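# Stack one keg upright and centred on another

## Task

Put one keg standing upright on top of the other keg, centred on it, so that it stays there on its own once the robots no longer support it; then open the gripper and pull the arms away. The arms' feet, in metres in the scene frame, with heading in degrees measured counter-clockwise from +x: arm1 at x=+0.42 y=+0.46 z=+0.70 heading -98; arm2 at x=+0.01 y=+0.47 z=+0.61 heading -81; arm3 at x=-0.44 y=+0.52 z=+0.66 heading -97; arm4 at x=-0.59 y=-0.23 z=+0.60 heading +58; arm5 at x=+0.02 y=-0.46 z=+0.76 heading +81; arm6 at x=+0.46 y=-0.52 z=+0.66 heading +108.

## Robot and tools

Setup. Six identical i2rt Big YAM arms, arm1 to arm6, each with six revolute joints, a two-finger gripper and a wrist camera (armN_cam_wrist). A fixed room camera, cam_high, also sees the scene. Each hand reaches roughly 1.0 m out from its joint1 axis. Joints move at different speeds, so the path between two postures may bulge outward. A loose object can occasionally get a brief external shove.

Frame. One shared scene frame: origin on the floor, +z up. The 'hand' point lies midway between the fingertips; its z axis runs along the fingers and the fingers close along its y axis. Foot positions are given in the task; joint1 = 0 points the arm along its foot's heading.

execute_actions. Arguments: "actions", a list holding exactly one action (or empty, which only returns state and images), and optional "cameras", a list of camera names ("arm1_cam_wrist" ... "arm6_cam_wrist", "cam_high", or "all"; omitted/null/["all"] gives all, [] gives none). The action is an object keyed by arm name; each arm takes one key, "joints", an object of named targets. These are absolute joint targets, not offsets, one named value per joint, for that arm only; any subset may be given. Names, units and ranges:
- joint1_rad: -2.879 to 2.879 rad, base yaw, positive counter-clockwise seen from above.
- joint2_rad: 0 to 3.141 rad, shoulder; 0 leaves the upper arm roughly horizontal pointing back, increasing lifts it up and over to the front.
- joint3_rad: 0 to 3.019 rad, elbow; 0 is fully folded, increasing opens it.
- joint4_rad: -1.692 to 1.57 rad, hand pitch; positive tips fingers up.
- joint5_rad: -1.57 to 1.57 rad, sideways hand swing; positive toward the arm's right.
- joint6_rad: -2.094 to 2.094 rad, hand roll; positive clockwise viewed from behind the hand.
- gripper_m: 0 to 0.093 m, fingertip gap (each pad grips with about 50 to 62 N, sometimes less).
Done tolerances are ±0.045, ±0.14, ±0.09, ±0.055, ±0.03, ±0.035 rad and ±0.003 m in that order. All arms named in the action start at once and may finish at different moments. Unknown keys or out-of-range numbers cause the whole call to be rejected with nothing moving. A joint or arm left out may keep driving toward an earlier target.

wait: {"seconds": 0 to 10}. Commands nothing; returns the same state and images as an empty action.

zoom_image: {"camera": one camera name, "region": [x0, y0, x1, y1]} in pixels of that camera's most recent full image, top-left origin, at most 504 by 504. Only cameras in the latest result can be zoomed.

read_manual: optional "section" ("licences"); returns URDF licence text, moves nothing.

finished_scene: {"scene": integer} for the scene being closed. Irreversible; its result says whether the goal was met and may give a new task.

Reading results. Each result lists every robot's state, including joint_positions, joint torques (drive outputs in arm-joint order, with per-arm offset, scale and noise, nonzero even unloaded), and images in the order of the "pictures" line. joint_status tells how each commanded motion ended: reached, "off_target" (stopped short and may still push), "contact_stop" or "time_out" (target dropped, joint holds where it stopped; a timed-out joint may keep a nearby target and go on pushing, listed under on_its_own), "not_followed" (a safety check refused that arm's joint targets, usually with a "cause:" line; the gripper part still runs, and the arm may retry the refused targets later), and "limit_stop_at_motor_heat". on_its_own covers what the call did not command; "held at" is the held target, not the actual position. To relieve a joint still pushing, command it to its reported position. Tiny target changes may produce no motion. A joint holding weight slowly sags. If a result reports a stop, later motion calls in the same reply are skipped.

Hazards. Arms do not halt on contact and can push very hard. A forceful squeeze between two arms fails the task and ends the run; a hard collision may too. No state line reports arm-to-arm contact, and the anti-collision check can be late and ignores fingers, gripper housings and wrist cameras, so keep arms well apart. Objects touching arms are fine. Sustained pushing or holding heats motors: MOTOR HOT appears from 85 °C; at 100 °C an OVER-TEMPERATURE FAULT makes that arm go limp and drop until cooled; resend the target afterwards. Heat keeps building while you think, and the robot keeps holding its last command then. Avoid dropping kegs, slips, slams, knocking things over and very hard pushes. Before finishing, confirm the top keg sits upright and centred unaided, open the gripper and withdraw the arms. Fewer and shorter motions are better.

Each tool is called after "Emit:" as a command line: name --argument value for each argument, lists and objects as JSON in quotes; but a table of rows of numbers goes row by row, as --pt "numbers of a row", without its own name.

## Session

Emit:
execute_actions --actions '[]'

Scene clock: 0.00 s.
Joint torques (N m, as the arm reports them, + toward a larger angle): no reading
arm1.joint_positions: joint1_rad=+0.335 joint2_rad=+0.552 joint3_rad=+1.370 joint4_rad=-1.331 joint5_rad=+0.108 joint6_rad=-0.405 gripper_m=+0.094
arm1.joint_status: not commanded
arm1.hand: x=+0.4428 y=+0.2492 z=+1.2473 quat_wxyz=(-0.282, -0.424, -0.752, +0.418) (m; scene frame)
arm2.joint_positions: joint1_rad=-0.242 joint2_rad=+0.622 joint3_rad=+1.469 joint4_rad=-1.475 joint5_rad=-0.151 joint6_rad=+0.288 gripper_m=+0.095
arm2.joint_status: not commanded
arm2.hand: x=+0.0204 y=+0.2620 z=+1.1543 quat_wxyz=(-0.392, -0.713, -0.533, +0.232) (m; scene frame)
arm3.joint_positions: joint1_rad=+0.167 joint2_rad=+0.609 joint3_rad=+1.467 joint4_rad=-1.241 joint5_rad=+0.190 joint6_rad=+0.489 gripper_m=+0.095
arm3.joint_status: not commanded
arm3.hand: x=-0.4689 y=+0.2897 z=+1.2622 quat_wxyz=(-0.444, -0.729, -0.394, +0.340) (m; scene frame)
arm4.joint_positions: joint1_rad=-0.407 joint2_rad=+0.532 joint3_rad=+1.318 joint4_rad=-1.422 joint5_rad=-0.044 joint6_rad=-0.500 gripper_m=+0.094
arm4.joint_status: not commanded
arm4.hand: x=-0.4380 y=-0.1079 z=+1.1075 quat_wxyz=(-0.452, +0.478, -0.752, -0.036) (m; scene frame)
arm5.joint_positions: joint1_rad=+0.310 joint2_rad=+0.629 joint3_rad=+1.465 joint4_rad=-1.187 joint5_rad=+0.267 joint6_rad=+0.089 gripper_m=+0.095
arm5.joint_status: not commanded
arm5.hand: x=+0.0331 y=-0.2214 z=+1.3672 quat_wxyz=(-0.438, +0.536, -0.614, -0.380) (m; scene frame)
arm6.joint_positions: joint1_rad=-0.104 joint2_rad=+0.546 joint3_rad=+1.337 joint4_rad=-1.509 joint5_rad=-0.206 joint6_rad=+0.511 gripper_m=+0.094
arm6.joint_status: not commanded
arm6.hand: x=+0.3842 y=-0.3415 z=+1.1558 quat_wxyz=(-0.085, +0.572, -0.706, -0.408) (m; scene frame)
pictures: arm1_cam_wrist, arm2_cam_wrist, arm3_cam_wrist, arm4_cam_wrist, arm5_cam_wrist, arm6_cam_wrist, cam_high
Images, in order (width x height): arm1_cam_wrist 504x504, arm2_cam_wrist 504x504, arm3_cam_wrist 504x504, arm4_cam_wrist 504x504, arm5_cam_wrist 504x504, arm6_cam_wrist 504x504, cam_high 504x504.

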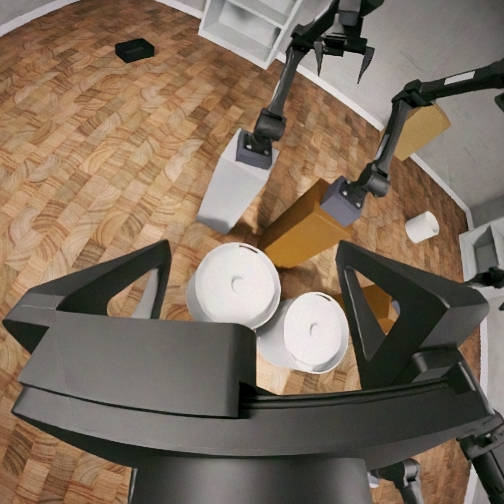

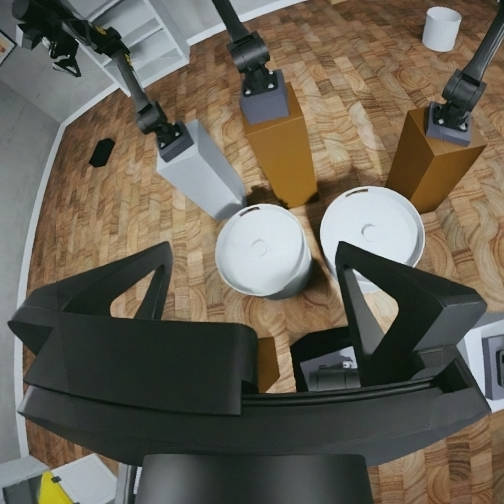

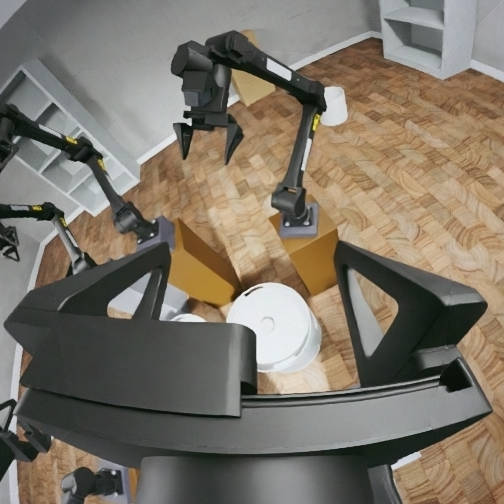

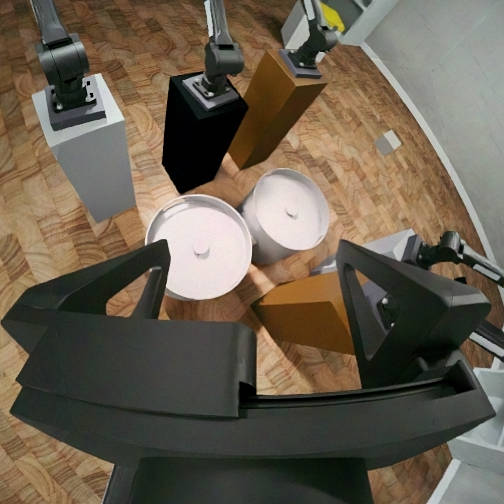

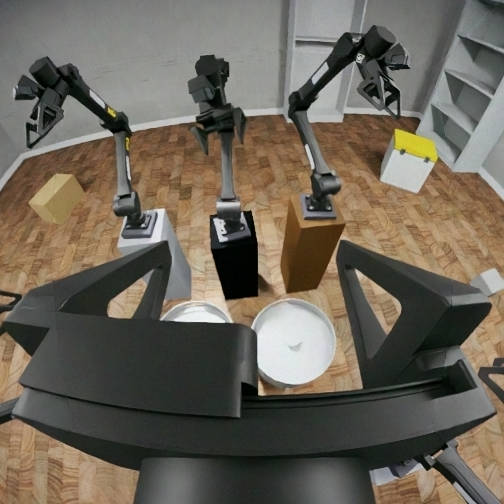

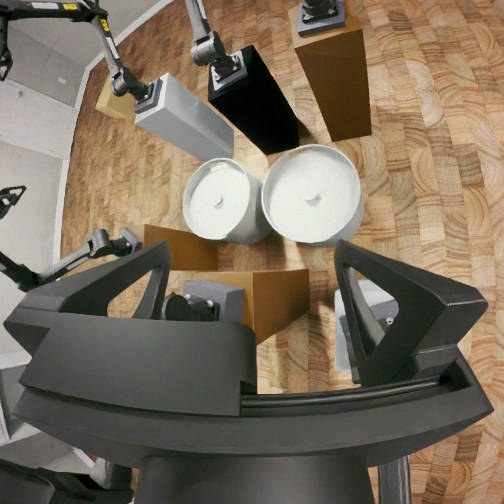

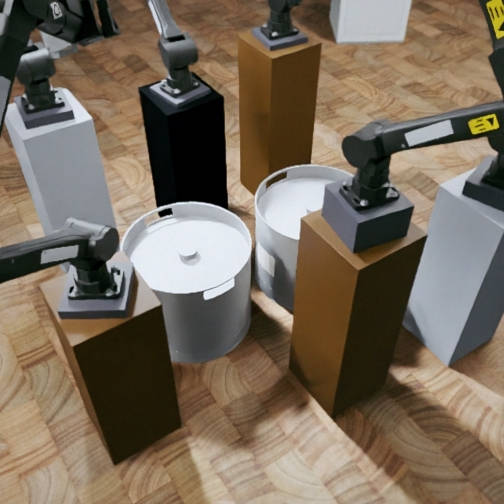

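Emit:
execute_actions --actions '[{"arm1":{"joints":{"joint1_rad":0.061,"joint2_rad":1.4,"joint3_rad":0.826,"joint4_rad":-0.6,"joint5_rad":0,"joint6_rad":-0.6}},"arm2":{"joints":{"joint1_rad":0.175,"joint2_rad":1.2,"joint3_rad":0.672,"joint4_rad":-0.7,"joint5_rad":0,"joint6_rad":1.38}},"arm5":{"joints":{"joint1_rad":-0.681,"joint2_rad":1.4,"joint3_rad":0.946,"joint4_rad":-0.6,"joint5_rad":0,"joint6_rad":0.21}},"arm4":{"joints":{"joint1_rad":-0.842,"joint2_rad":1.5,"joint3_rad":1.3,"joint4_rad":-1.3,"joint5_rad":0,"joint6_rad":1.22}},"arm3":{"joints":{"joint1_rad":-1.0}},"arm6":{"joints":{"joint1_rad":-1.2}}}]' --cameras '[]'

Emit:
execute_actions --actions '[{"arm1":{"joints":{"joint2_rad":2.127,"joint4_rad":-0.27}},"arm2":{"joints":{"joint2_rad":1.802,"joint4_rad":-0.441}},"arm5":{"joints":{"joint2_rad":2.318,"joint4_rad":-0.199}},"arm4":{"joints":{"joint2_rad":2.327,"joint3_rad":1.738,"joint4_rad":-0.982}}}]'

Scene clock: 7.53 s.
Joint torques (N m, as the arm reports them, + toward a larger angle): arm1=[ 0.35 -7.9   9.86  1.67 -0.19 -0.01] | arm2=[-0.52 -6.97  9.81  1.55  0.04  0.16] | arm3=[-1.14  3.13  9.68  1.85  0.11  0.02] | arm4=[-0.87 -7.36 10.74  0.71  0.2   0.1 ] | arm5=[  3.4  -14.67  11.51   1.66   0.04   0.14] | arm6=[-1.11  2.57  9.04  1.26 -0.04 -0.11]
arm1.joint_positions: joint1_rad=+0.067 joint2_rad=+1.383 joint3_rad=+0.805 joint4_rad=-0.619 joint5_rad=+0.002 joint6_rad=-0.588 gripper_m=+0.094
arm1.joint_status: all done
arm1.hand: x=+0.3916 y=+0.0329 z=+0.7789 quat_wxyz=(-0.082, -0.492, -0.851, +0.165) (m; scene frame)
arm2.joint_positions: joint1_rad=+0.170 joint2_rad=+1.216 joint3_rad=+0.675 joint4_rad=-0.718 joint5_rad=-0.001 joint6_rad=+1.367 gripper_m=+0.095
arm2.joint_status: all done
arm2.hand: x=+0.1268 y=+0.1326 z=+0.6827 quat_wxyz=(-0.152, -0.953, -0.263, -0.010) (m; scene frame)
arm3.joint_positions: joint1_rad=-0.989 joint2_rad=+0.609 joint3_rad=+1.467 joint4_rad=-1.241 joint5_rad=+0.190 joint6_rad=+0.489 gripper_m=+0.095
arm3.joint_status: all done
arm3.hand: x=-0.6623 y=+0.4457 z=+1.2613 quat_wxyz=(-0.181, -0.827, +0.064, +0.528) (m; scene frame)
arm4.joint_positions: joint1_rad=-0.843 joint2_rad=+1.494 joint3_rad=+1.287 joint4_rad=-1.303 joint5_rad=-0.001 joint6_rad=+1.211 gripper_m=+0.094
arm4.joint_status: all done
arm4.hand: x=-0.1494 y=-0.1544 z=+0.7959 quat_wxyz=(-0.031, -0.499, -0.866, -0.020) (m; scene frame)
arm5.joint_positions: joint1_rad=-0.684 joint2_rad=+1.402 joint3_rad=+0.934 joint4_rad=-0.615 joint5_rad=+0.000 joint6_rad=+0.197 gripper_m=+0.095
arm5.joint_status: all done
arm5.hand: x=+0.3823 y=-0.1433 z=+0.8826 quat_wxyz=(-0.215, +0.250, -0.938, -0.109) (m; scene frame)
arm6.joint_positions: joint1_rad=-1.191 joint2_rad=+0.546 joint3_rad=+1.337 joint4_rad=-1.509 joint5_rad=-0.206 joint6_rad=+0.511 gripper_m=+0.094
arm6.joint_status: all done
arm6.hand: x=+0.5763 y=-0.3707 z=+1.1576 quat_wxyz=(-0.289, +0.126, -0.899, -0.305) (m; scene frame)
pictures: none
No camera images: the call's "cameras" was empty. Leave "cameras" out to get every camera's image.

Scene clock: 9.13 s.
Joint torques (N m, as the arm reports them, + toward a larger angle): arm1=[  0.61 -12.47   3.3    0.69  -0.2   -0.02] | arm2=[-0.59 -8.09  5.17  0.88  0.04  0.19] | arm3=[-1.11  3.13  9.71  1.85  0.11  0.02] | arm4=[ -1.06 -17.23   9.81   0.35   0.2    0.09] | arm5=[  3.09 -19.71   3.31   0.8    0.03   0.16] | arm6=[-0.24  1.4   8.81  1.31 -0.04 -0.05]
arm1.joint_positions: joint1_rad=+0.067 joint2_rad=+2.120 joint3_rad=+0.813 joint4_rad=-0.285 joint5_rad=+0.002 joint6_rad=-0.588 gripper_m=+0.094
arm1.joint_status: all done
arm1.hand: x=+0.3956 y=+0.0895 z=+0.5049 quat_wxyz=(+0.005, -0.500, -0.866, -0.011) (m; scene frame)
arm2.joint_positions: joint1_rad=+0.170 joint2_rad=+1.785 joint3_rad=+0.669 joint4_rad=-0.457 joint5_rad=-0.001 joint6_rad=+1.368 gripper_m=+0.095
arm2.joint_status: all done
arm2.hand: x=+0.1198 y=+0.1528 z=+0.5016 quat_wxyz=(+0.003, -0.964, -0.265, +0.000) (m; scene frame)
arm3.joint_positions: joint1_rad=-0.989 joint2_rad=+0.609 joint3_rad=+1.467 joint4_rad=-1.241 joint5_rad=+0.190 joint6_rad=+0.489 gripper_m=+0.095
arm3.joint_status: not commanded
arm3.hand: x=-0.6623 y=+0.4457 z=+1.2613 quat_wxyz=(-0.181, -0.827, +0.064, +0.528) (m; scene frame)
arm4.joint_positions: joint1_rad=-0.843 joint2_rad=+2.340 joint3_rad=+1.713 joint4_rad=-0.982 joint5_rad=-0.001 joint6_rad=+1.212 gripper_m=+0.094
arm4.joint_status: all done
arm4.hand: x=+0.0370 y=-0.1265 z=+0.4943 quat_wxyz=(+0.007, -0.500, -0.866, +0.012) (m; scene frame)
arm5.joint_positions: joint1_rad=-0.684 joint2_rad=+2.310 joint3_rad=+0.934 joint4_rad=-0.211 joint5_rad=+0.000 joint6_rad=+0.197 gripper_m=+0.095
arm5.joint_status: all done
arm5.hand: x=+0.3180 y=-0.1972 z=+0.5012 quat_wxyz=(+0.008, +0.259, -0.966, +0.001) (m; scene frame)
arm6.joint_positions: joint1_rad=-1.191 joint2_rad=+0.546 joint3_rad=+1.337 joint4_rad=-1.509 joint5_rad=-0.206 joint6_rad=+0.511 gripper_m=+0.094
arm6.joint_status: not commanded
arm6.hand: x=+0.5763 y=-0.3707 z=+1.1576 quat_wxyz=(-0.289, +0.126, -0.899, -0.305) (m; scene frame)
pictures: arm1_cam_wrist, arm2_cam_wrist, arm3_cam_wrist, arm4_cam_wrist, arm5_cam_wrist, arm6_cam_wrist, cam_high
Images, in order (width x height): arm1_cam_wrist 504x504, arm2_cam_wrist 504x504, arm3_cam_wrist 504x504, arm4_cam_wrist 504x504, arm5_cam_wrist 504x504, arm6_cam_wrist 504x504, cam_high 504x504.

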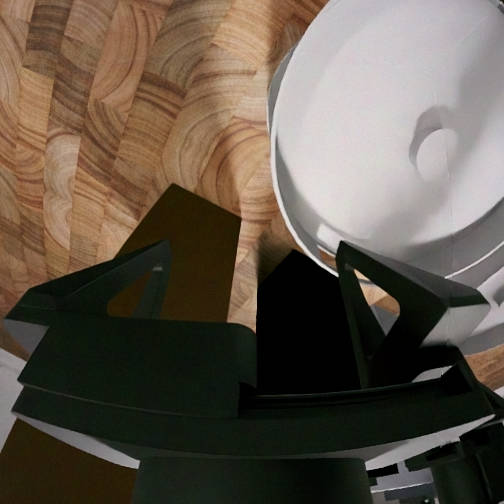

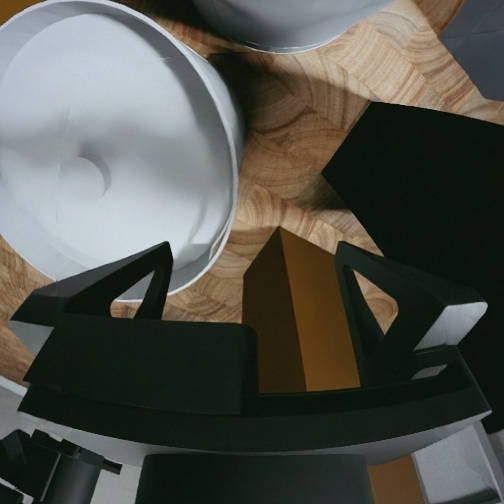

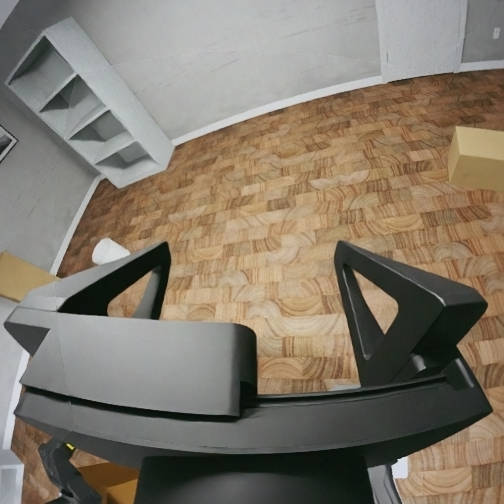

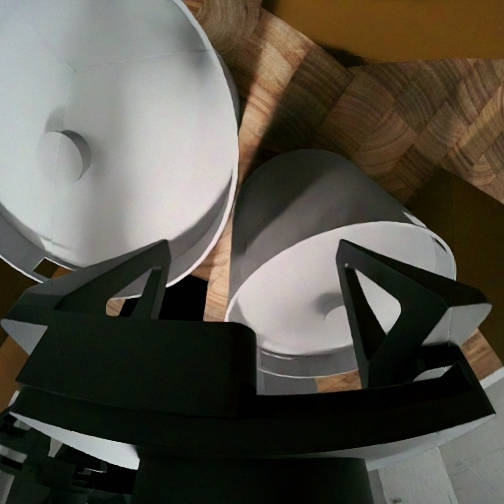

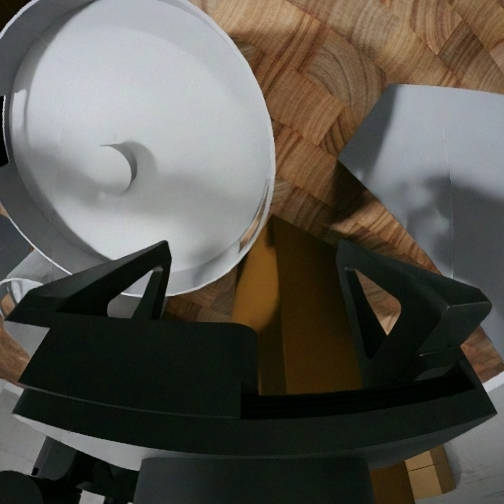

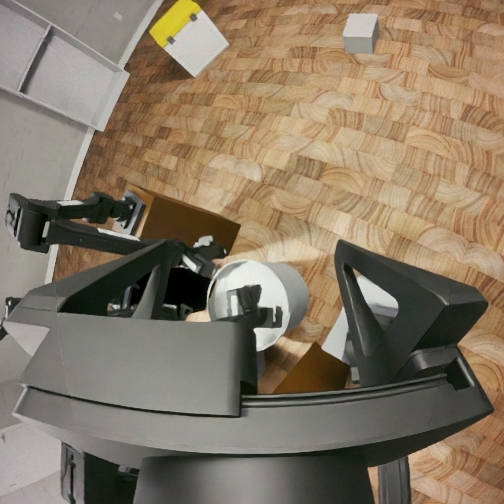

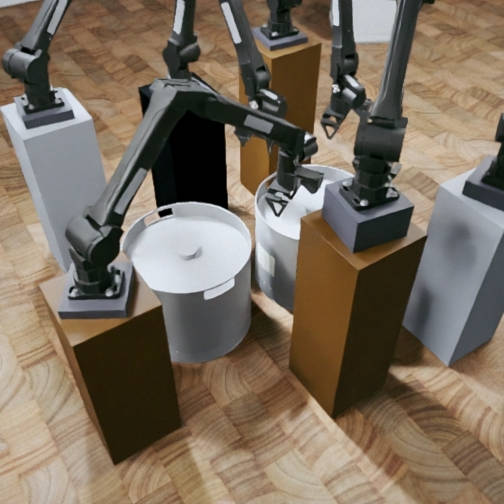

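Emit:
execute_actions --actions '[{"arm1":{"joints":{"joint1_rad":0.08,"joint2_rad":2.429,"joint3_rad":1.0,"joint4_rad":-0.115}},"arm2":{"joints":{"joint1_rad":0.19,"joint2_rad":2.15,"joint3_rad":0.775,"joint4_rad":-0.185}},"arm5":{"joints":{"joint1_rad":-0.706,"joint2_rad":2.596,"joint3_rad":1.085,"joint4_rad":-0.035}},"arm4":{"joints":{"joint1_rad":-0.858,"joint2_rad":2.5,"joint3_rad":1.815,"joint4_rad":-0.852}}}]' --cameras '["arm1_cam_wrist","arm2_cam_wrist","arm4_cam_wrist","arm5_cam_wrist","cam_high"]'

Scene clock: 12.40 s.
Joint torques (N m, as the arm reports them, + toward a larger angle): arm1=[  1.72 -14.77   1.53   0.35  -0.19  -0.02] | arm2=[  0.32 -10.82   2.87   0.92   0.04   0.18] | arm3=[-1.16  3.16  9.69  1.84  0.11  0.02] | arm4=[ -1.62 -16.18   8.73   0.75   0.21   0.09] | arm5=[  2.25 -21.04   1.34   0.57  -0.05   0.19] | arm6=[-0.28  1.59  8.73  1.17  0.02 -0.05]
arm1.joint_positions: joint1_rad=+0.067 joint2_rad=+2.427 joint3_rad=+0.994 joint4_rad=-0.123 joint5_rad=+0.002 joint6_rad=-0.589 gripper_m=+0.094
arm1.joint_status: all done
arm1.hand: x=+0.3935 y=+0.0536 z=+0.4043 quat_wxyz=(-0.002, -0.500, -0.866, +0.005) (m; scene frame)
arm2.joint_positions: joint1_rad=+0.175 joint2_rad=+2.138 joint3_rad=+0.770 joint4_rad=-0.200 joint5_rad=-0.001 joint6_rad=+1.368 gripper_m=+0.095
arm2.joint_status: all done
arm2.hand: x=+0.1290 y=+0.1317 z=+0.3975 quat_wxyz=(+0.002, -0.964, -0.268, +0.000) (m; scene frame)
arm3.joint_positions: joint1_rad=-0.989 joint2_rad=+0.609 joint3_rad=+1.467 joint4_rad=-1.241 joint5_rad=+0.190 joint6_rad=+0.489 gripper_m=+0.095
arm3.joint_status: not commanded
arm3.hand: x=-0.6623 y=+0.4457 z=+1.2613 quat_wxyz=(-0.181, -0.827, +0.064, +0.528) (m; scene frame)
arm4.joint_positions: joint1_rad=-0.852 joint2_rad=+2.489 joint3_rad=+1.802 joint4_rad=-0.859 joint5_rad=-0.001 joint6_rad=+1.213 gripper_m=+0.094
arm4.joint_status: all done
arm4.hand: x=+0.0697 y=-0.1277 z=+0.4276 quat_wxyz=(-0.017, -0.504, -0.864, -0.008) (m; scene frame)
arm5.joint_positions: joint1_rad=-0.700 joint2_rad=+2.598 joint3_rad=+1.081 joint4_rad=-0.042 joint5_rad=+0.000 joint6_rad=+0.197 gripper_m=+0.095
arm5.joint_status: all done
arm5.hand: x=+0.3274 y=-0.1969 z=+0.3981 quat_wxyz=(-0.004, +0.251, -0.968, -0.005) (m; scene frame)
arm6.joint_positions: joint1_rad=-1.191 joint2_rad=+0.546 joint3_rad=+1.337 joint4_rad=-1.509 joint5_rad=-0.206 joint6_rad=+0.511 gripper_m=+0.094
arm6.joint_status: not commanded
arm6.hand: x=+0.5763 y=-0.3707 z=+1.1576 quat_wxyz=(-0.289, +0.126, -0.899, -0.305) (m; scene frame)
pictures: arm1_cam_wrist, arm2_cam_wrist, arm4_cam_wrist, arm5_cam_wrist, cam_high
Images, in order (width x height): arm1_cam_wrist 504x504, arm2_cam_wrist 504x504, arm4_cam_wrist 504x504, arm5_cam_wrist 504x504, cam_high 504x504.

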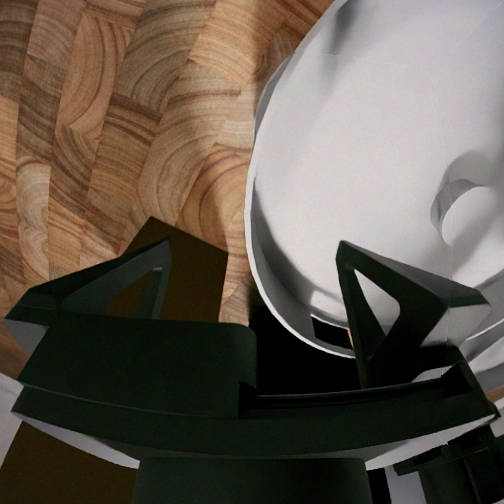

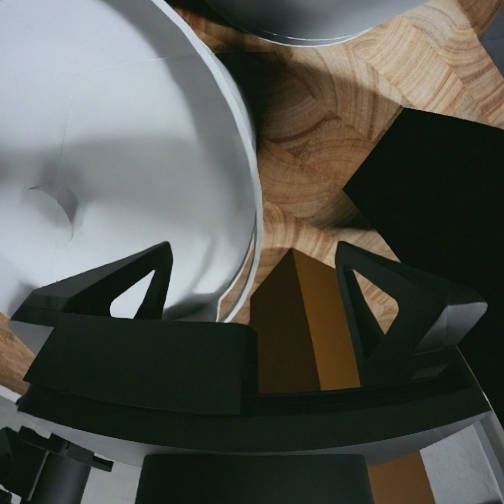

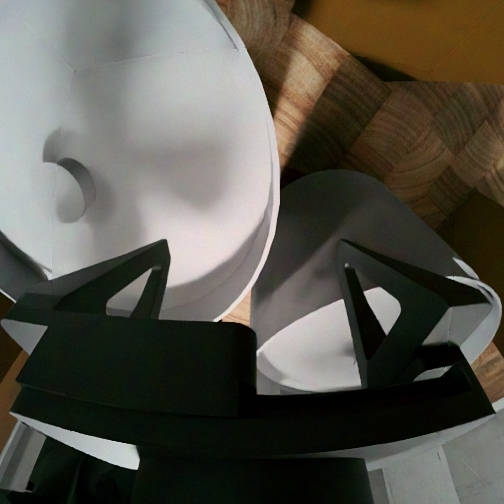

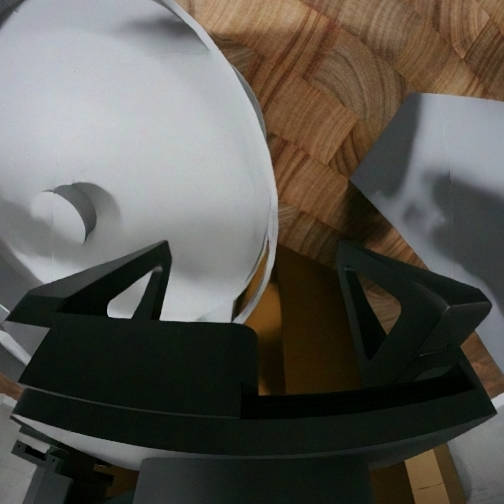

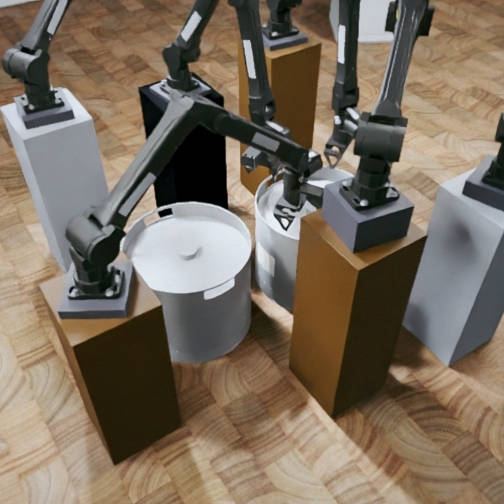

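Emit:
execute_actions --actions '[{"arm1":{"joints":{"joint1_rad":0.095,"joint2_rad":2.625,"joint3_rad":1.102,"joint4_rad":-0.036}},"arm2":{"joints":{"joint1_rad":0.092,"joint2_rad":2.37,"joint3_rad":0.86,"joint4_rad":-0.055,"joint6_rad":1.16}},"arm5":{"joints":{"joint1_rad":-0.74,"joint2_rad":2.786,"joint3_rad":1.278,"joint4_rad":-0.06,"joint6_rad":0}},"arm4":{"joints":{"joint1_rad":-0.872,"joint2_rad":2.645,"joint3_rad":1.842,"joint4_rad":-0.757,"gripper_m":0.06}}}]' --cameras '["arm1_cam_wrist","arm2_cam_wrist","arm4_cam_wrist","arm5_cam_wrist","cam_high"]'

Scene clock: 15.17 s.
Joint torques (N m, as the arm reports them, + toward a larger angle): arm1=[  1.56 -14.97   0.71   0.28  -0.19   0.  ] | arm2=[ -1.05 -11.31   1.43   0.78   0.03  -0.09] | arm3=[-1.14  3.11  9.7   1.86  0.11  0.02] | arm4=[ -1.36 -16.57   7.83   0.71   0.21   0.08] | arm5=[  2.41 -22.09   1.14   0.1    0.03  -0.17] | arm6=[-0.75  1.03  9.04  1.21 -0.05 -0.09]
arm1.joint_positions: joint1_rad=+0.085 joint2_rad=+2.621 joint3_rad=+1.098 joint4_rad=-0.044 joint5_rad=+0.002 joint6_rad=-0.589 gripper_m=+0.094
arm1.joint_status: all done
arm1.hand: x=+0.4013 y=+0.0582 z=+0.3338 quat_wxyz=(+0.000, -0.492, -0.871, +0.001) (m; scene frame)
arm2.joint_positions: joint1_rad=+0.094 joint2_rad=+2.355 joint3_rad=+0.854 joint4_rad=-0.065 joint5_rad=-0.001 joint6_rad=+1.173 gripper_m=+0.095
arm2.joint_status: all done
arm2.hand: x=+0.1024 y=+0.1181 z=+0.3278 quat_wxyz=(+0.000, -0.947, -0.322, +0.000) (m; scene frame)
arm3.joint_positions: joint1_rad=-0.989 joint2_rad=+0.609 joint3_rad=+1.467 joint4_rad=-1.241 joint5_rad=+0.190 joint6_rad=+0.489 gripper_m=+0.095
arm3.joint_status: not commanded
arm3.hand: x=-0.6623 y=+0.4457 z=+1.2613 quat_wxyz=(-0.181, -0.827, +0.064, +0.528) (m; scene frame)
arm4.joint_positions: joint1_rad=-0.868 joint2_rad=+2.640 joint3_rad=+1.828 joint4_rad=-0.763 joint5_rad=-0.001 joint6_rad=+1.213 gripper_m=+0.060
arm4.joint_status: all done
arm4.hand: x=+0.0554 y=-0.1417 z=+0.3387 quat_wxyz=(-0.006, -0.511, -0.860, +0.001) (m; scene frame)
arm5.joint_positions: joint1_rad=-0.740 joint2_rad=+2.774 joint3_rad=+1.275 joint4_rad=-0.052 joint5_rad=+0.000 joint6_rad=+0.014 gripper_m=+0.095
arm5.joint_status: all done
arm5.hand: x=+0.3585 y=-0.1923 z=+0.3333 quat_wxyz=(-0.008, +0.320, -0.947, -0.005) (m; scene frame)
arm6.joint_positions: joint1_rad=-1.191 joint2_rad=+0.546 joint3_rad=+1.337 joint4_rad=-1.509 joint5_rad=-0.206 joint6_rad=+0.511 gripper_m=+0.094
arm6.joint_status: not commanded
arm6.hand: x=+0.5763 y=-0.3707 z=+1.1576 quat_wxyz=(-0.289, +0.126, -0.899, -0.305) (m; scene frame)
pictures: arm1_cam_wrist, arm2_cam_wrist, arm4_cam_wrist, arm5_cam_wrist, cam_high
Images, in order (width x height): arm1_cam_wrist 504x504, arm2_cam_wrist 504x504, arm4_cam_wrist 504x504, arm5_cam_wrist 504x504, cam_high 504x504.

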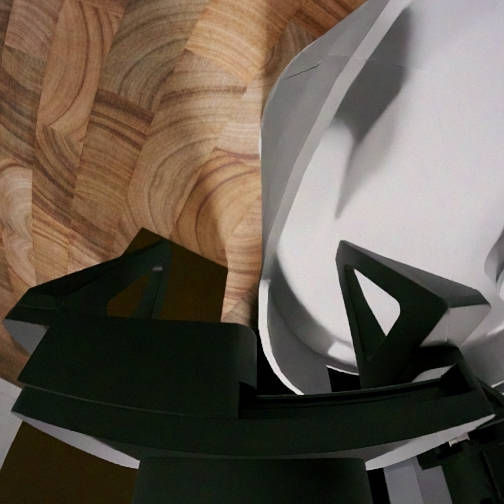

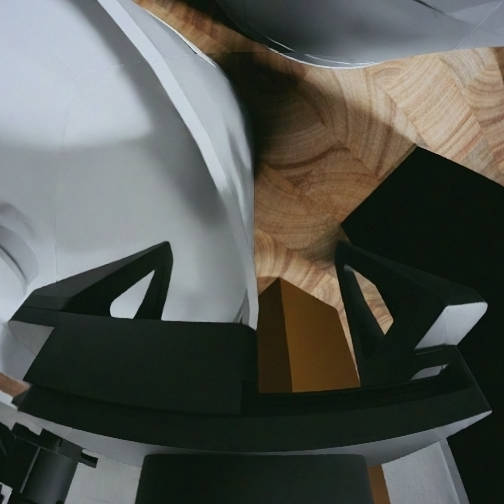

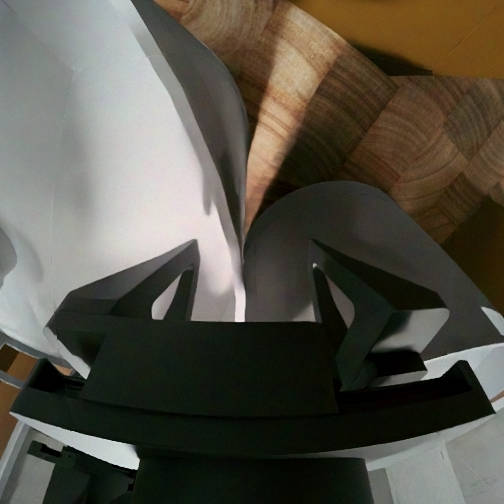

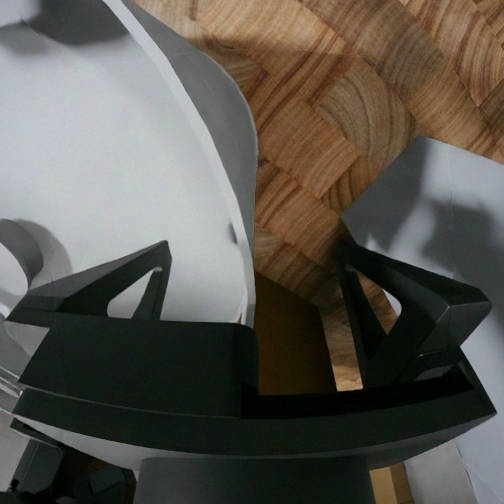

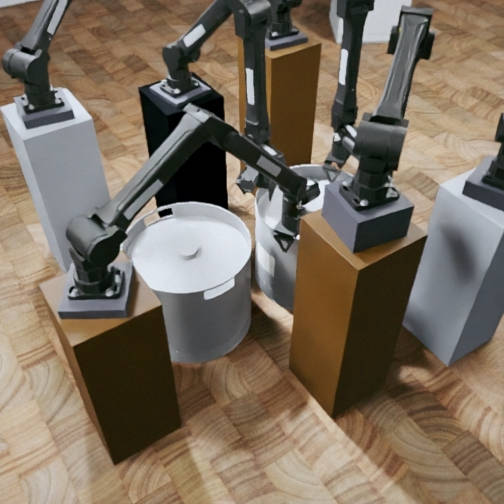

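Emit:
execute_actions --actions '[{"arm1":{"joints":{"joint1_rad":0.07,"joint2_rad":2.65,"joint3_rad":1.117,"joint4_rad":-0.026}},"arm5":{"joints":{"joint2_rad":2.805}},"arm4":{"joints":{"joint2_rad":2.67,"joint3_rad":1.858,"joint4_rad":-0.745}},"arm3":{"joints":{"joint1_rad":0.537,"joint2_rad":1.3,"joint3_rad":1.0,"joint4_rad":-1.4,"joint5_rad":0,"joint6_rad":0.41}}}]' --cameras '[]'

Emit:
execute_actions --actions '[{"arm1":{"joints":{"gripper_m":0}},"arm2":{"joints":{"gripper_m":0}},"arm5":{"joints":{"gripper_m":0}},"arm4":{"joints":{"gripper_m":0}},"arm3":{"joints":{"joint2_rad":2.34,"joint3_rad":1.365,"joint4_rad":-0.585}}}]' --cameras '["arm3_cam_wrist","arm1_cam_wrist","cam_high"]'

Emit:
execute_actions --actions '[{"arm3":{"joints":{"joint6_rad":-1.16}}}]' --cameras '["arm3_cam_wrist"]'

Scene clock: 18.70 s.
Joint torques (N m, as the arm reports them, + toward a larger angle): arm1=[  0.06 -13.38   0.87   0.67  -0.18  -0.02] | arm2=[ -1.04 -11.52   1.46   0.78   0.03  -0.07] | arm3=[ 0.05 -6.99  9.23 -0.3   0.03 -0.03] | arm4=[ -1.39 -15.2    9.17   0.87   0.21   0.08] | arm5=[  2.72 -19.87   1.19   0.04   0.07  -0.1 ] | arm6=[-0.84  2.17  9.12  1.26 -0.09 -0.03]
arm1.joint_positions: joint1_rad=+0.084 joint2_rad=+2.621 joint3_rad=+1.112 joint4_rad=-0.041 joint5_rad=+0.002 joint6_rad=-0.589 gripper_m=+0.094
arm1.joint_status: all done
arm1.hand: x=+0.4004 y=+0.0489 z=+0.3341 quat_wxyz=(-0.004, -0.492, -0.870, +0.008) (m; scene frame)
arm2.joint_positions: joint1_rad=+0.094 joint2_rad=+2.355 joint3_rad=+0.854 joint4_rad=-0.065 joint5_rad=-0.001 joint6_rad=+1.173 gripper_m=+0.095
arm2.joint_status: not commanded
arm2.hand: x=+0.1024 y=+0.1181 z=+0.3278 quat_wxyz=(+0.000, -0.947, -0.322, +0.000) (m; scene frame)
arm3.joint_positions: joint1_rad=+0.533 joint2_rad=+1.307 joint3_rad=+0.995 joint4_rad=-1.388 joint5_rad=+0.002 joint6_rad=+0.419 gripper_m=+0.095
arm3.joint_status: all done
arm3.hand: x=-0.3145 y=+0.2248 z=+0.8149 quat_wxyz=(+0.059, -0.709, -0.703, -0.028) (m; scene frame)
arm4.joint_positions: joint1_rad=-0.868 joint2_rad=+2.640 joint3_rad=+1.828 joint4_rad=-0.754 joint5_rad=-0.001 joint6_rad=+1.213 gripper_m=+0.060
arm4.joint_status: all done
arm4.hand: x=+0.0574 y=-0.1414 z=+0.3387 quat_wxyz=(-0.009, -0.511, -0.860, -0.002) (m; scene frame)
arm5.joint_positions: joint1_rad=-0.740 joint2_rad=+2.776 joint3_rad=+1.275 joint4_rad=-0.052 joint5_rad=+0.000 joint6_rad=+0.014 gripper_m=+0.095
arm5.joint_status: all done
arm5.hand: x=+0.3577 y=-0.1929 z=+0.3325 quat_wxyz=(-0.007, +0.320, -0.947, -0.005) (m; scene frame)
arm6.joint_positions: joint1_rad=-1.191 joint2_rad=+0.546 joint3_rad=+1.337 joint4_rad=-1.509 joint5_rad=-0.206 joint6_rad=+0.511 gripper_m=+0.094
arm6.joint_status: not commanded
arm6.hand: x=+0.5763 y=-0.3707 z=+1.1576 quat_wxyz=(-0.289, +0.126, -0.899, -0.305) (m; scene frame)
pictures: none
No camera images: the call's "cameras" was empty. Leave "cameras" out to get every camera's image.

Scene clock: 20.30 s.
Joint torques (N m, as the arm reports them, + toward a larger angle): arm1=[  0.03 -13.18   0.91   0.59  -0.22  -0.55] | arm2=[ -1.02 -11.6    1.37   0.7    0.07   0.49] | arm3=[  0.07 -16.57   5.53   0.72   0.03  -0.04] | arm4=[ -1.45 -15.21   8.81   0.49   0.29   0.12] | arm5=[  2.66 -20.3    1.09   0.04   0.12   0.44] | arm6=[-0.93  1.78  9.01  1.07  0.   -0.12]
arm1.joint_positions: joint1_rad=+0.083 joint2_rad=+2.621 joint3_rad=+1.112 joint4_rad=-0.038 joint5_rad=+0.002 joint6_rad=-0.538 gripper_m=+0.002
arm1.joint_status: all done
arm1.hand: x=+0.3998 y=+0.0485 z=+0.3339 quat_wxyz=(-0.004, -0.515, -0.857, +0.009) (m; scene frame)
arm2.joint_positions: joint1_rad=+0.094 joint2_rad=+2.355 joint3_rad=+0.856 joint4_rad=-0.063 joint5_rad=-0.002 joint6_rad=+1.117 gripper_m=+0.003
arm2.joint_status: all done
arm2.hand: x=+0.1029 y=+0.1167 z=+0.3278 quat_wxyz=(-0.002, -0.937, -0.348, +0.000) (m; scene frame)
arm3.joint_positions: joint1_rad=+0.533 joint2_rad=+2.353 joint3_rad=+1.358 joint4_rad=-0.599 joint5_rad=+0.002 joint6_rad=+0.419 gripper_m=+0.095
arm3.joint_status: all done
arm3.hand: x=-0.2235 y=+0.0262 z=+0.4472 quat_wxyz=(+0.009, -0.710, -0.704, -0.009) (m; scene frame)
arm4.joint_positions: joint1_rad=-0.868 joint2_rad=+2.641 joint3_rad=+1.834 joint4_rad=-0.746 joint5_rad=-0.004 joint6_rad=+1.208 gripper_m=+0.002
arm4.joint_status: all done
arm4.hand: x=+0.0621 y=-0.1400 z=+0.3398 quat_wxyz=(-0.014, -0.508, -0.861, -0.007) (m; scene frame)
arm5.joint_positions: joint1_rad=-0.736 joint2_rad=+2.776 joint3_rad=+1.275 joint4_rad=-0.052 joint5_rad=-0.003 joint6_rad=-0.040 gripper_m=+0.003
arm5.joint_status: gripper_m off_target (ended at +0.003, target +0.000)
arm5.hand: x=+0.3563 y=-0.1915 z=+0.3324 quat_wxyz=(-0.007, +0.347, -0.938, -0.006) (m; scene frame)
arm6.joint_positions: joint1_rad=-1.191 joint2_rad=+0.546 joint3_rad=+1.337 joint4_rad=-1.509 joint5_rad=-0.206 joint6_rad=+0.511 gripper_m=+0.094
arm6.joint_status: not commanded
arm6.hand: x=+0.5763 y=-0.3707 z=+1.1576 quat_wxyz=(-0.289, +0.126, -0.899, -0.305) (m; scene frame)
pictures: arm1_cam_wrist, arm3_cam_wrist, cam_high
Images, in order (width x height): arm1_cam_wrist 504x504, arm3_cam_wrist 504x504, cam_high 504x504.

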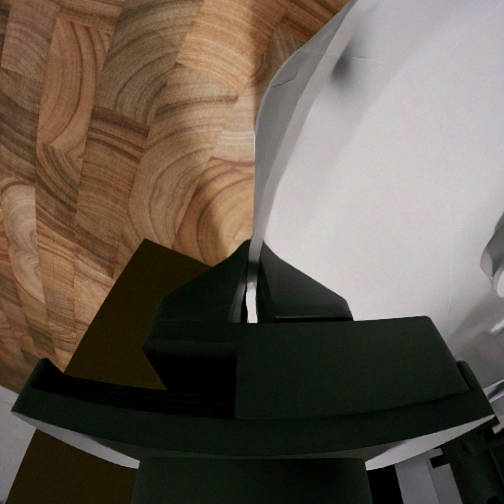

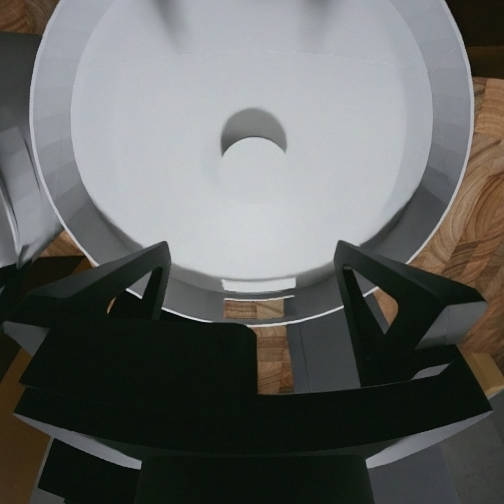

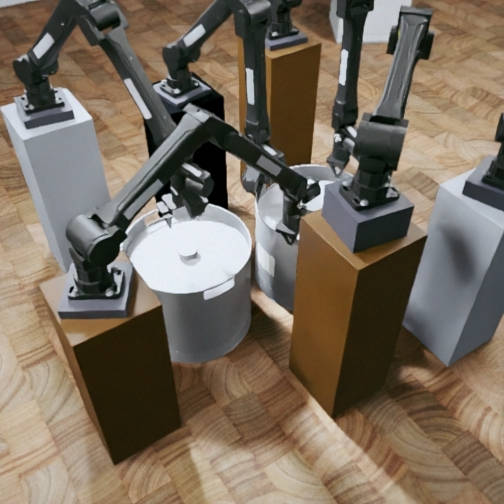

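Scene clock: 22.47 s.
Joint torques (N m, as the arm reports them, + toward a larger angle): arm1=[ -0.01 -13.42   0.86   0.58  -0.18  -0.55] | arm2=[ -1.01 -11.55   1.37   0.69   0.07   0.49] | arm3=[  0.07 -16.69   5.51   0.68  -0.09  -0.05] | arm4=[ -1.4  -15.21   8.81   0.45   0.3    0.12] | arm5=[  2.61 -19.94   1.14   0.1    0.16   0.52] | arm6=[-0.62  2.62  8.96  1.29 -0.02 -0.06]
arm1.joint_positions: joint1_rad=+0.083 joint2_rad=+2.621 joint3_rad=+1.112 joint4_rad=-0.038 joint5_rad=+0.002 joint6_rad=-0.538 gripper_m=+0.002
arm1.joint_status: not commanded
arm1.hand: x=+0.3998 y=+0.0485 z=+0.3339 quat_wxyz=(-0.004, -0.515, -0.857, +0.009) (m; scene frame)
arm2.joint_positions: joint1_rad=+0.094 joint2_rad=+2.355 joint3_rad=+0.856 joint4_rad=-0.063 joint5_rad=-0.002 joint6_rad=+1.117 gripper_m=+0.003
arm2.joint_status: not commanded
arm2.hand: x=+0.1029 y=+0.1167 z=+0.3278 quat_wxyz=(-0.002, -0.937, -0.348, +0.000) (m; scene frame)
arm3.joint_positions: joint1_rad=+0.533 joint2_rad=+2.353 joint3_rad=+1.358 joint4_rad=-0.599 joint5_rad=+0.002 joint6_rad=-1.149 gripper_m=+0.095
arm3.joint_status: all done
arm3.hand: x=-0.2235 y=+0.0262 z=+0.4472 quat_wxyz=(+0.000, -0.006, -1.000, -0.013) (m; scene frame)
arm4.joint_positions: joint1_rad=-0.868 joint2_rad=+2.641 joint3_rad=+1.834 joint4_rad=-0.746 joint5_rad=-0.004 joint6_rad=+1.208 gripper_m=+0.002
arm4.joint_status: not commanded
arm4.hand: x=+0.0621 y=-0.1400 z=+0.3398 quat_wxyz=(-0.014, -0.508, -0.861, -0.007) (m; scene frame)
arm5.joint_positions: joint1_rad=-0.736 joint2_rad=+2.776 joint3_rad=+1.275 joint4_rad=-0.052 joint5_rad=-0.003 joint6_rad=-0.040 gripper_m=+0.003
arm5.joint_status: not commanded
arm5.hand: x=+0.3563 y=-0.1915 z=+0.3324 quat_wxyz=(-0.007, +0.347, -0.938, -0.006) (m; scene frame)
arm6.joint_positions: joint1_rad=-1.191 joint2_rad=+0.546 joint3_rad=+1.337 joint4_rad=-1.509 joint5_rad=-0.206 joint6_rad=+0.511 gripper_m=+0.094
arm6.joint_status: not commanded
arm6.hand: x=+0.5763 y=-0.3707 z=+1.1576 quat_wxyz=(-0.289, +0.126, -0.899, -0.305) (m; scene frame)
pictures: arm3_cam_wrist
Images, in order (width x height): arm3_cam_wrist 504x504.

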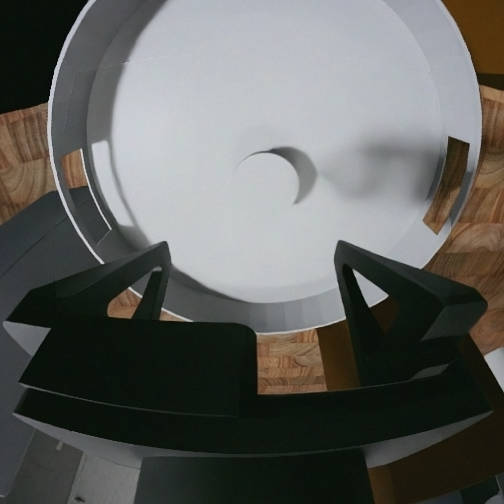

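Emit:
execute_actions --actions '[{"arm1":{"joints":{"joint2_rad":2.12,"joint3_rad":0.962,"joint4_rad":-0.268,"joint6_rad":-0.538}},"arm2":{"joints":{"joint2_rad":1.83,"joint3_rad":0.79,"joint4_rad":-0.392,"joint6_rad":1.117}},"arm4":{"joints":{"joint2_rad":2.2,"joint3_rad":1.86,"joint4_rad":-0.95}},"arm5":{"joints":{"joint2_rad":2.29,"joint3_rad":1.078,"joint4_rad":-0.215,"joint6_rad":-0.04}},"arm3":{"joints":{"joint2_rad":0.9,"joint3_rad":0.8,"joint4_rad":-1.2,"joint6_rad":0}}}]' --cameras '["arm4_cam_wrist","arm1_cam_wrist","cam_high"]'

Scene clock: 26.40 s.
Joint torques (N m, as the arm reports them, + toward a larger angle): arm1=[ -0.61 -22.03   5.02  -0.54  -0.35  -0.04] | arm2=[ -0.97 -16.67   7.76   0.05   0.27   0.2 ] | arm3=[-0.13 -2.06  9.1   0.41 -0.01  0.15] | arm4=[ -0.69 -28.84  14.88   0.54   0.36   0.26] | arm5=[  3.19 -30.64   4.85   0.69   0.07   0.29] | arm6=[-0.77  1.73  9.    1.12 -0.06 -0.04]
arm1.joint_positions: joint1_rad=+0.090 joint2_rad=+2.218 joint3_rad=+0.928 joint4_rad=-0.258 joint5_rad=+0.007 joint6_rad=-0.525 gripper_m=+0.002
arm1.joint_status: all done
arm1.hand: x=+0.4018 y=+0.0451 z=+0.4800 quat_wxyz=(-0.003, -0.517, -0.856, +0.010) (m; scene frame)
arm2.joint_positions: joint1_rad=+0.093 joint2_rad=+1.908 joint3_rad=+0.752 joint4_rad=-0.379 joint5_rad=-0.006 joint6_rad=+1.103 gripper_m=+0.002
arm2.joint_status: all done
arm2.hand: x=+0.1055 y=+0.1095 z=+0.4741 quat_wxyz=(-0.015, -0.935, -0.355, -0.001) (m; scene frame)
arm3.joint_positions: joint1_rad=+0.533 joint2_rad=+0.899 joint3_rad=+0.810 joint4_rad=-1.188 joint5_rad=+0.002 joint6_rad=-0.011 gripper_m=+0.095
arm3.joint_status: all done
arm3.hand: x=-0.3266 y=+0.2514 z=+0.8623 quat_wxyz=(-0.124, -0.539, -0.830, +0.076) (m; scene frame)
arm4.joint_positions: joint1_rad=-0.878 joint2_rad=+2.377 joint3_rad=+1.774 joint4_rad=-0.952 joint5_rad=-0.006 joint6_rad=+1.191 gripper_m=+0.002
arm4.joint_status: joint2_rad time_out (moved -0.264 of -0.441); the others done
arm4.on_its_own: joint2_rad reads +2.377 and still pushes toward +2.200 since a time_out
arm4.hand: x=+0.0663 y=-0.1444 z=+0.4904 quat_wxyz=(-0.012, -0.506, -0.863, -0.007) (m; scene frame)
arm5.joint_positions: joint1_rad=-0.745 joint2_rad=+2.387 joint3_rad=+1.052 joint4_rad=-0.228 joint5_rad=-0.001 joint6_rad=-0.063 gripper_m=+0.003
arm5.joint_status: all done
arm5.hand: x=+0.3629 y=-0.1922 z=+0.4800 quat_wxyz=(-0.003, +0.354, -0.935, -0.004) (m; scene frame)
arm6.joint_positions: joint1_rad=-1.191 joint2_rad=+0.546 joint3_rad=+1.337 joint4_rad=-1.509 joint5_rad=-0.206 joint6_rad=+0.511 gripper_m=+0.094
arm6.joint_status: not commanded
arm6.hand: x=+0.5763 y=-0.3707 z=+1.1576 quat_wxyz=(-0.289, +0.126, -0.899, -0.305) (m; scene frame)
pictures: arm1_cam_wrist, arm4_cam_wrist, cam_high
Images, in order (width x height): arm1_cam_wrist 504x504, arm4_cam_wrist 504x504, cam_high 504x504.

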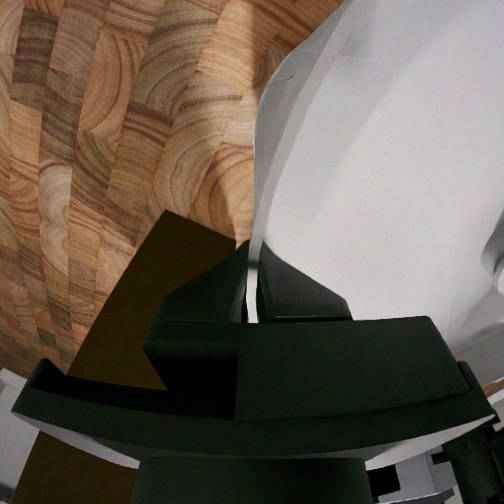

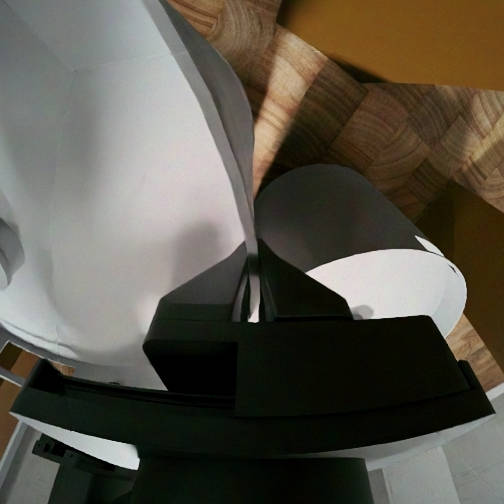

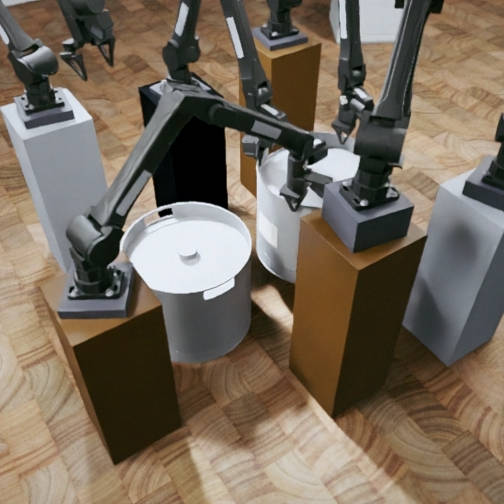

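Emit:
execute_actions --actions '[{"arm1":{"joints":{"joint2_rad":1.756,"joint3_rad":0.945,"joint4_rad":-0.596}},"arm2":{"joints":{"joint2_rad":1.47,"joint3_rad":0.88,"joint4_rad":-0.814}},"arm4":{"joints":{"joint2_rad":2.04,"joint3_rad":1.92,"joint4_rad":-1.197}},"arm5":{"joints":{"joint2_rad":1.927,"joint3_rad":1.0,"joint4_rad":-0.482}},"arm3":{"joints":{"joint1_rad":-0.9}}}]' --cameras '[]'

Emit:
execute_actions --actions '[{"arm1":{"joints":{"joint2_rad":1.469,"joint3_rad":1.075,"joint4_rad":-0.985}},"arm2":{"joints":{"joint2_rad":1.255,"joint3_rad":1.10,"joint4_rad":-1.23}},"arm4":{"joints":{"joint2_rad":1.95,"joint3_rad":2.145,"joint4_rad":-1.507}},"arm5":{"joints":{"joint2_rad":1.61,"joint3_rad":1.068,"joint4_rad":-0.839}}}]' --cameras '["cam_high"]'

Scene clock: 30.50 s.
Joint torques (N m, as the arm reports them, + toward a larger angle): arm1=[  0.24 -19.74   9.7   -0.36  -0.34  -0.08] | arm2=[ -0.65 -14.02  15.51  -0.43   0.28   0.11] | arm3=[-0.94 -2.18  9.08  0.4   0.01  0.13] | arm4=[ -0.98 -25.28  18.    -0.62   0.42   0.12] | arm5=[  1.26 -28.7    9.69   1.05   0.33   0.03] | arm6=[-0.46  2.09  8.67  1.04 -0.02 -0.13]
arm1.joint_positions: joint1_rad=+0.082 joint2_rad=+1.848 joint3_rad=+0.885 joint4_rad=-0.590 joint5_rad=+0.007 joint6_rad=-0.520 gripper_m=+0.002
arm1.joint_status: all done
arm1.hand: x=+0.3981 y=+0.0477 z=+0.6177 quat_wxyz=(-0.001, -0.523, -0.852, +0.008) (m; scene frame)
arm2.joint_positions: joint1_rad=+0.088 joint2_rad=+1.538 joint3_rad=+0.793 joint4_rad=-0.787 joint5_rad=-0.007 joint6_rad=+1.112 gripper_m=+0.002
arm2.joint_status: all done
arm2.hand: x=+0.1024 y=+0.1140 z=+0.6108 quat_wxyz=(-0.017, -0.937, -0.348, -0.001) (m; scene frame)
arm3.joint_positions: joint1_rad=-0.891 joint2_rad=+0.899 joint3_rad=+0.810 joint4_rad=-1.188 joint5_rad=+0.001 joint6_rad=-0.009 gripper_m=+0.095
arm3.joint_status: all done
arm3.hand: x=-0.6894 y=+0.3654 z=+0.8595 quat_wxyz=(-0.037, -0.951, -0.276, +0.136) (m; scene frame)
arm4.joint_positions: joint1_rad=-0.872 joint2_rad=+2.177 joint3_rad=+1.797 joint4_rad=-1.174 joint5_rad=-0.007 joint6_rad=+1.208 gripper_m=+0.002
arm4.joint_status: joint3_rad time_out (moved +0.023 of +0.146); the others done
arm4.on_its_own: joint3_rad reads +1.797 and still pushes toward +1.909 since a time_out
arm4.hand: x=+0.0557 y=-0.1402 z=+0.6245 quat_wxyz=(-0.012, -0.510, -0.860, -0.008) (m; scene frame)
arm5.joint_positions: joint1_rad=-0.734 joint2_rad=+2.021 joint3_rad=+0.950 joint4_rad=-0.498 joint5_rad=-0.008 joint6_rad=-0.043 gripper_m=+0.003
arm5.joint_status: all done
arm5.hand: x=+0.3568 y=-0.1905 z=+0.6178 quat_wxyz=(+0.001, +0.350, -0.937, -0.006) (m; scene frame)
arm6.joint_positions: joint1_rad=-1.191 joint2_rad=+0.546 joint3_rad=+1.337 joint4_rad=-1.509 joint5_rad=-0.206 joint6_rad=+0.511 gripper_m=+0.094
arm6.joint_status: not commanded
arm6.hand: x=+0.5763 y=-0.3707 z=+1.1576 quat_wxyz=(-0.289, +0.126, -0.899, -0.305) (m; scene frame)
pictures: none
No camera images: the call's "cameras" was empty. Leave "cameras" out to get every camera's image.

not run: a stop came earlier in this reply.

Emit:
execute_actions --actions '[{"arm1":{"joints":{"joint2_rad":1.469,"joint3_rad":1.075,"joint4_rad":-0.985}},"arm2":{"joints":{"joint2_rad":1.255,"joint3_rad":1.10,"joint4_rad":-1.23}},"arm4":{"joints":{"joint2_rad":1.96,"joint3_rad":2.145,"joint4_rad":-1.507}},"arm5":{"joints":{"joint2_rad":1.61,"joint3_rad":1.068,"joint4_rad":-0.839}}}]' --cameras '["cam_high"]'

Scene clock: 33.57 s.
Joint torques (N m, as the arm reports them, + toward a larger angle): arm1=[  0.15 -17.94  15.86  -1.6   -0.51  -0.07] | arm2=[ -0.69 -12.81  19.99  -0.56   0.05   0.1 ] | arm3=[-0.96 -2.24  9.09  0.41  0.02  0.13] | arm4=[ -1.26 -24.18  18.7   -0.01   0.49   0.11] | arm5=[  1.8  -26.33  16.56  -0.58   0.5    0.  ] | arm6=[-0.8   1.35  8.82  1.11 -0.07 -0.13]
arm1.joint_positions: joint1_rad=+0.080 joint2_rad=+1.561 joint3_rad=+0.968 joint4_rad=-0.953 joint5_rad=+0.011 joint6_rad=-0.521 gripper_m=+0.002
arm1.joint_status: joint3_rad time_out (moved +0.083 of +0.190); the others done
arm1.on_its_own: joint3_rad reads +0.968 and still pushes toward +1.075 since a time_out
arm1.hand: x=+0.3968 y=+0.0519 z=+0.7516 quat_wxyz=(-0.001, -0.523, -0.852, +0.011) (m; scene frame)
arm2.joint_positions: joint1_rad=+0.088 joint2_rad=+1.322 joint3_rad=+0.986 joint4_rad=-1.199 joint5_rad=-0.001 joint6_rad=+1.113 gripper_m=+0.002
arm2.joint_status: joint3_rad time_out (moved +0.193 of +0.307); the others done
arm2.on_its_own: joint3_rad reads +0.986 and still pushes toward +1.099 since a time_out
arm2.hand: x=+0.1008 y=+0.1170 z=+0.7469 quat_wxyz=(-0.015, -0.937, -0.348, +0.001) (m; scene frame)
arm3.joint_positions: joint1_rad=-0.891 joint2_rad=+0.899 joint3_rad=+0.810 joint4_rad=-1.188 joint5_rad=+0.001 joint6_rad=-0.009 gripper_m=+0.095
arm3.joint_status: not commanded
arm3.hand: x=-0.6894 y=+0.3654 z=+0.8595 quat_wxyz=(-0.037, -0.951, -0.276, +0.136) (m; scene frame)
arm4.joint_positions: joint1_rad=-0.872 joint2_rad=+2.086 joint3_rad=+2.010 joint4_rad=-1.498 joint5_rad=-0.009 joint6_rad=+1.211 gripper_m=+0.003
arm4.joint_status: joint3_rad time_out (moved +0.213 of +0.348); the others done
arm4.on_its_own: joint3_rad reads +2.010 and still pushes toward +2.122 since a time_out
arm4.hand: x=+0.0490 y=-0.1388 z=+0.7604 quat_wxyz=(-0.004, -0.511, -0.860, -0.002) (m; scene frame)
arm5.joint_positions: joint1_rad=-0.729 joint2_rad=+1.701 joint3_rad=+0.973 joint4_rad=-0.814 joint5_rad=-0.012 joint6_rad=-0.036 gripper_m=+0.003
arm5.joint_status: joint3_rad time_out (moved +0.022 of +0.118); the others done
arm5.on_its_own: joint3_rad reads +0.973 and still pushes toward +1.068 since a time_out
arm5.hand: x=+0.3548 y=-0.1894 z=+0.7542 quat_wxyz=(-0.011, +0.349, -0.937, -0.012) (m; scene frame)
arm6.joint_positions: joint1_rad=-1.191 joint2_rad=+0.546 joint3_rad=+1.337 joint4_rad=-1.509 joint5_rad=-0.206 joint6_rad=+0.511 gripper_m=+0.094
arm6.joint_status: not commanded
arm6.hand: x=+0.5763 y=-0.3707 z=+1.1576 quat_wxyz=(-0.289, +0.126, -0.899, -0.305) (m; scene frame)
pictures: cam_high
Images, in order (width x height): cam_high 504x504.

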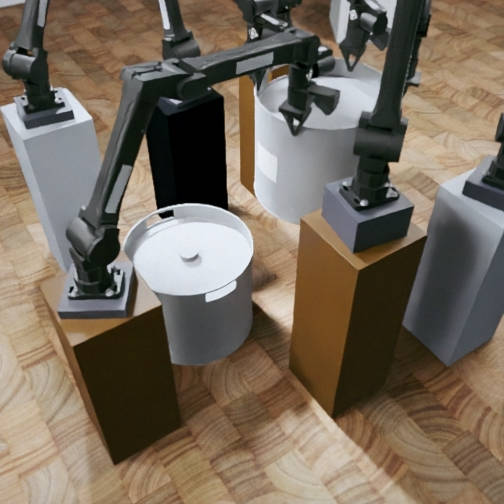

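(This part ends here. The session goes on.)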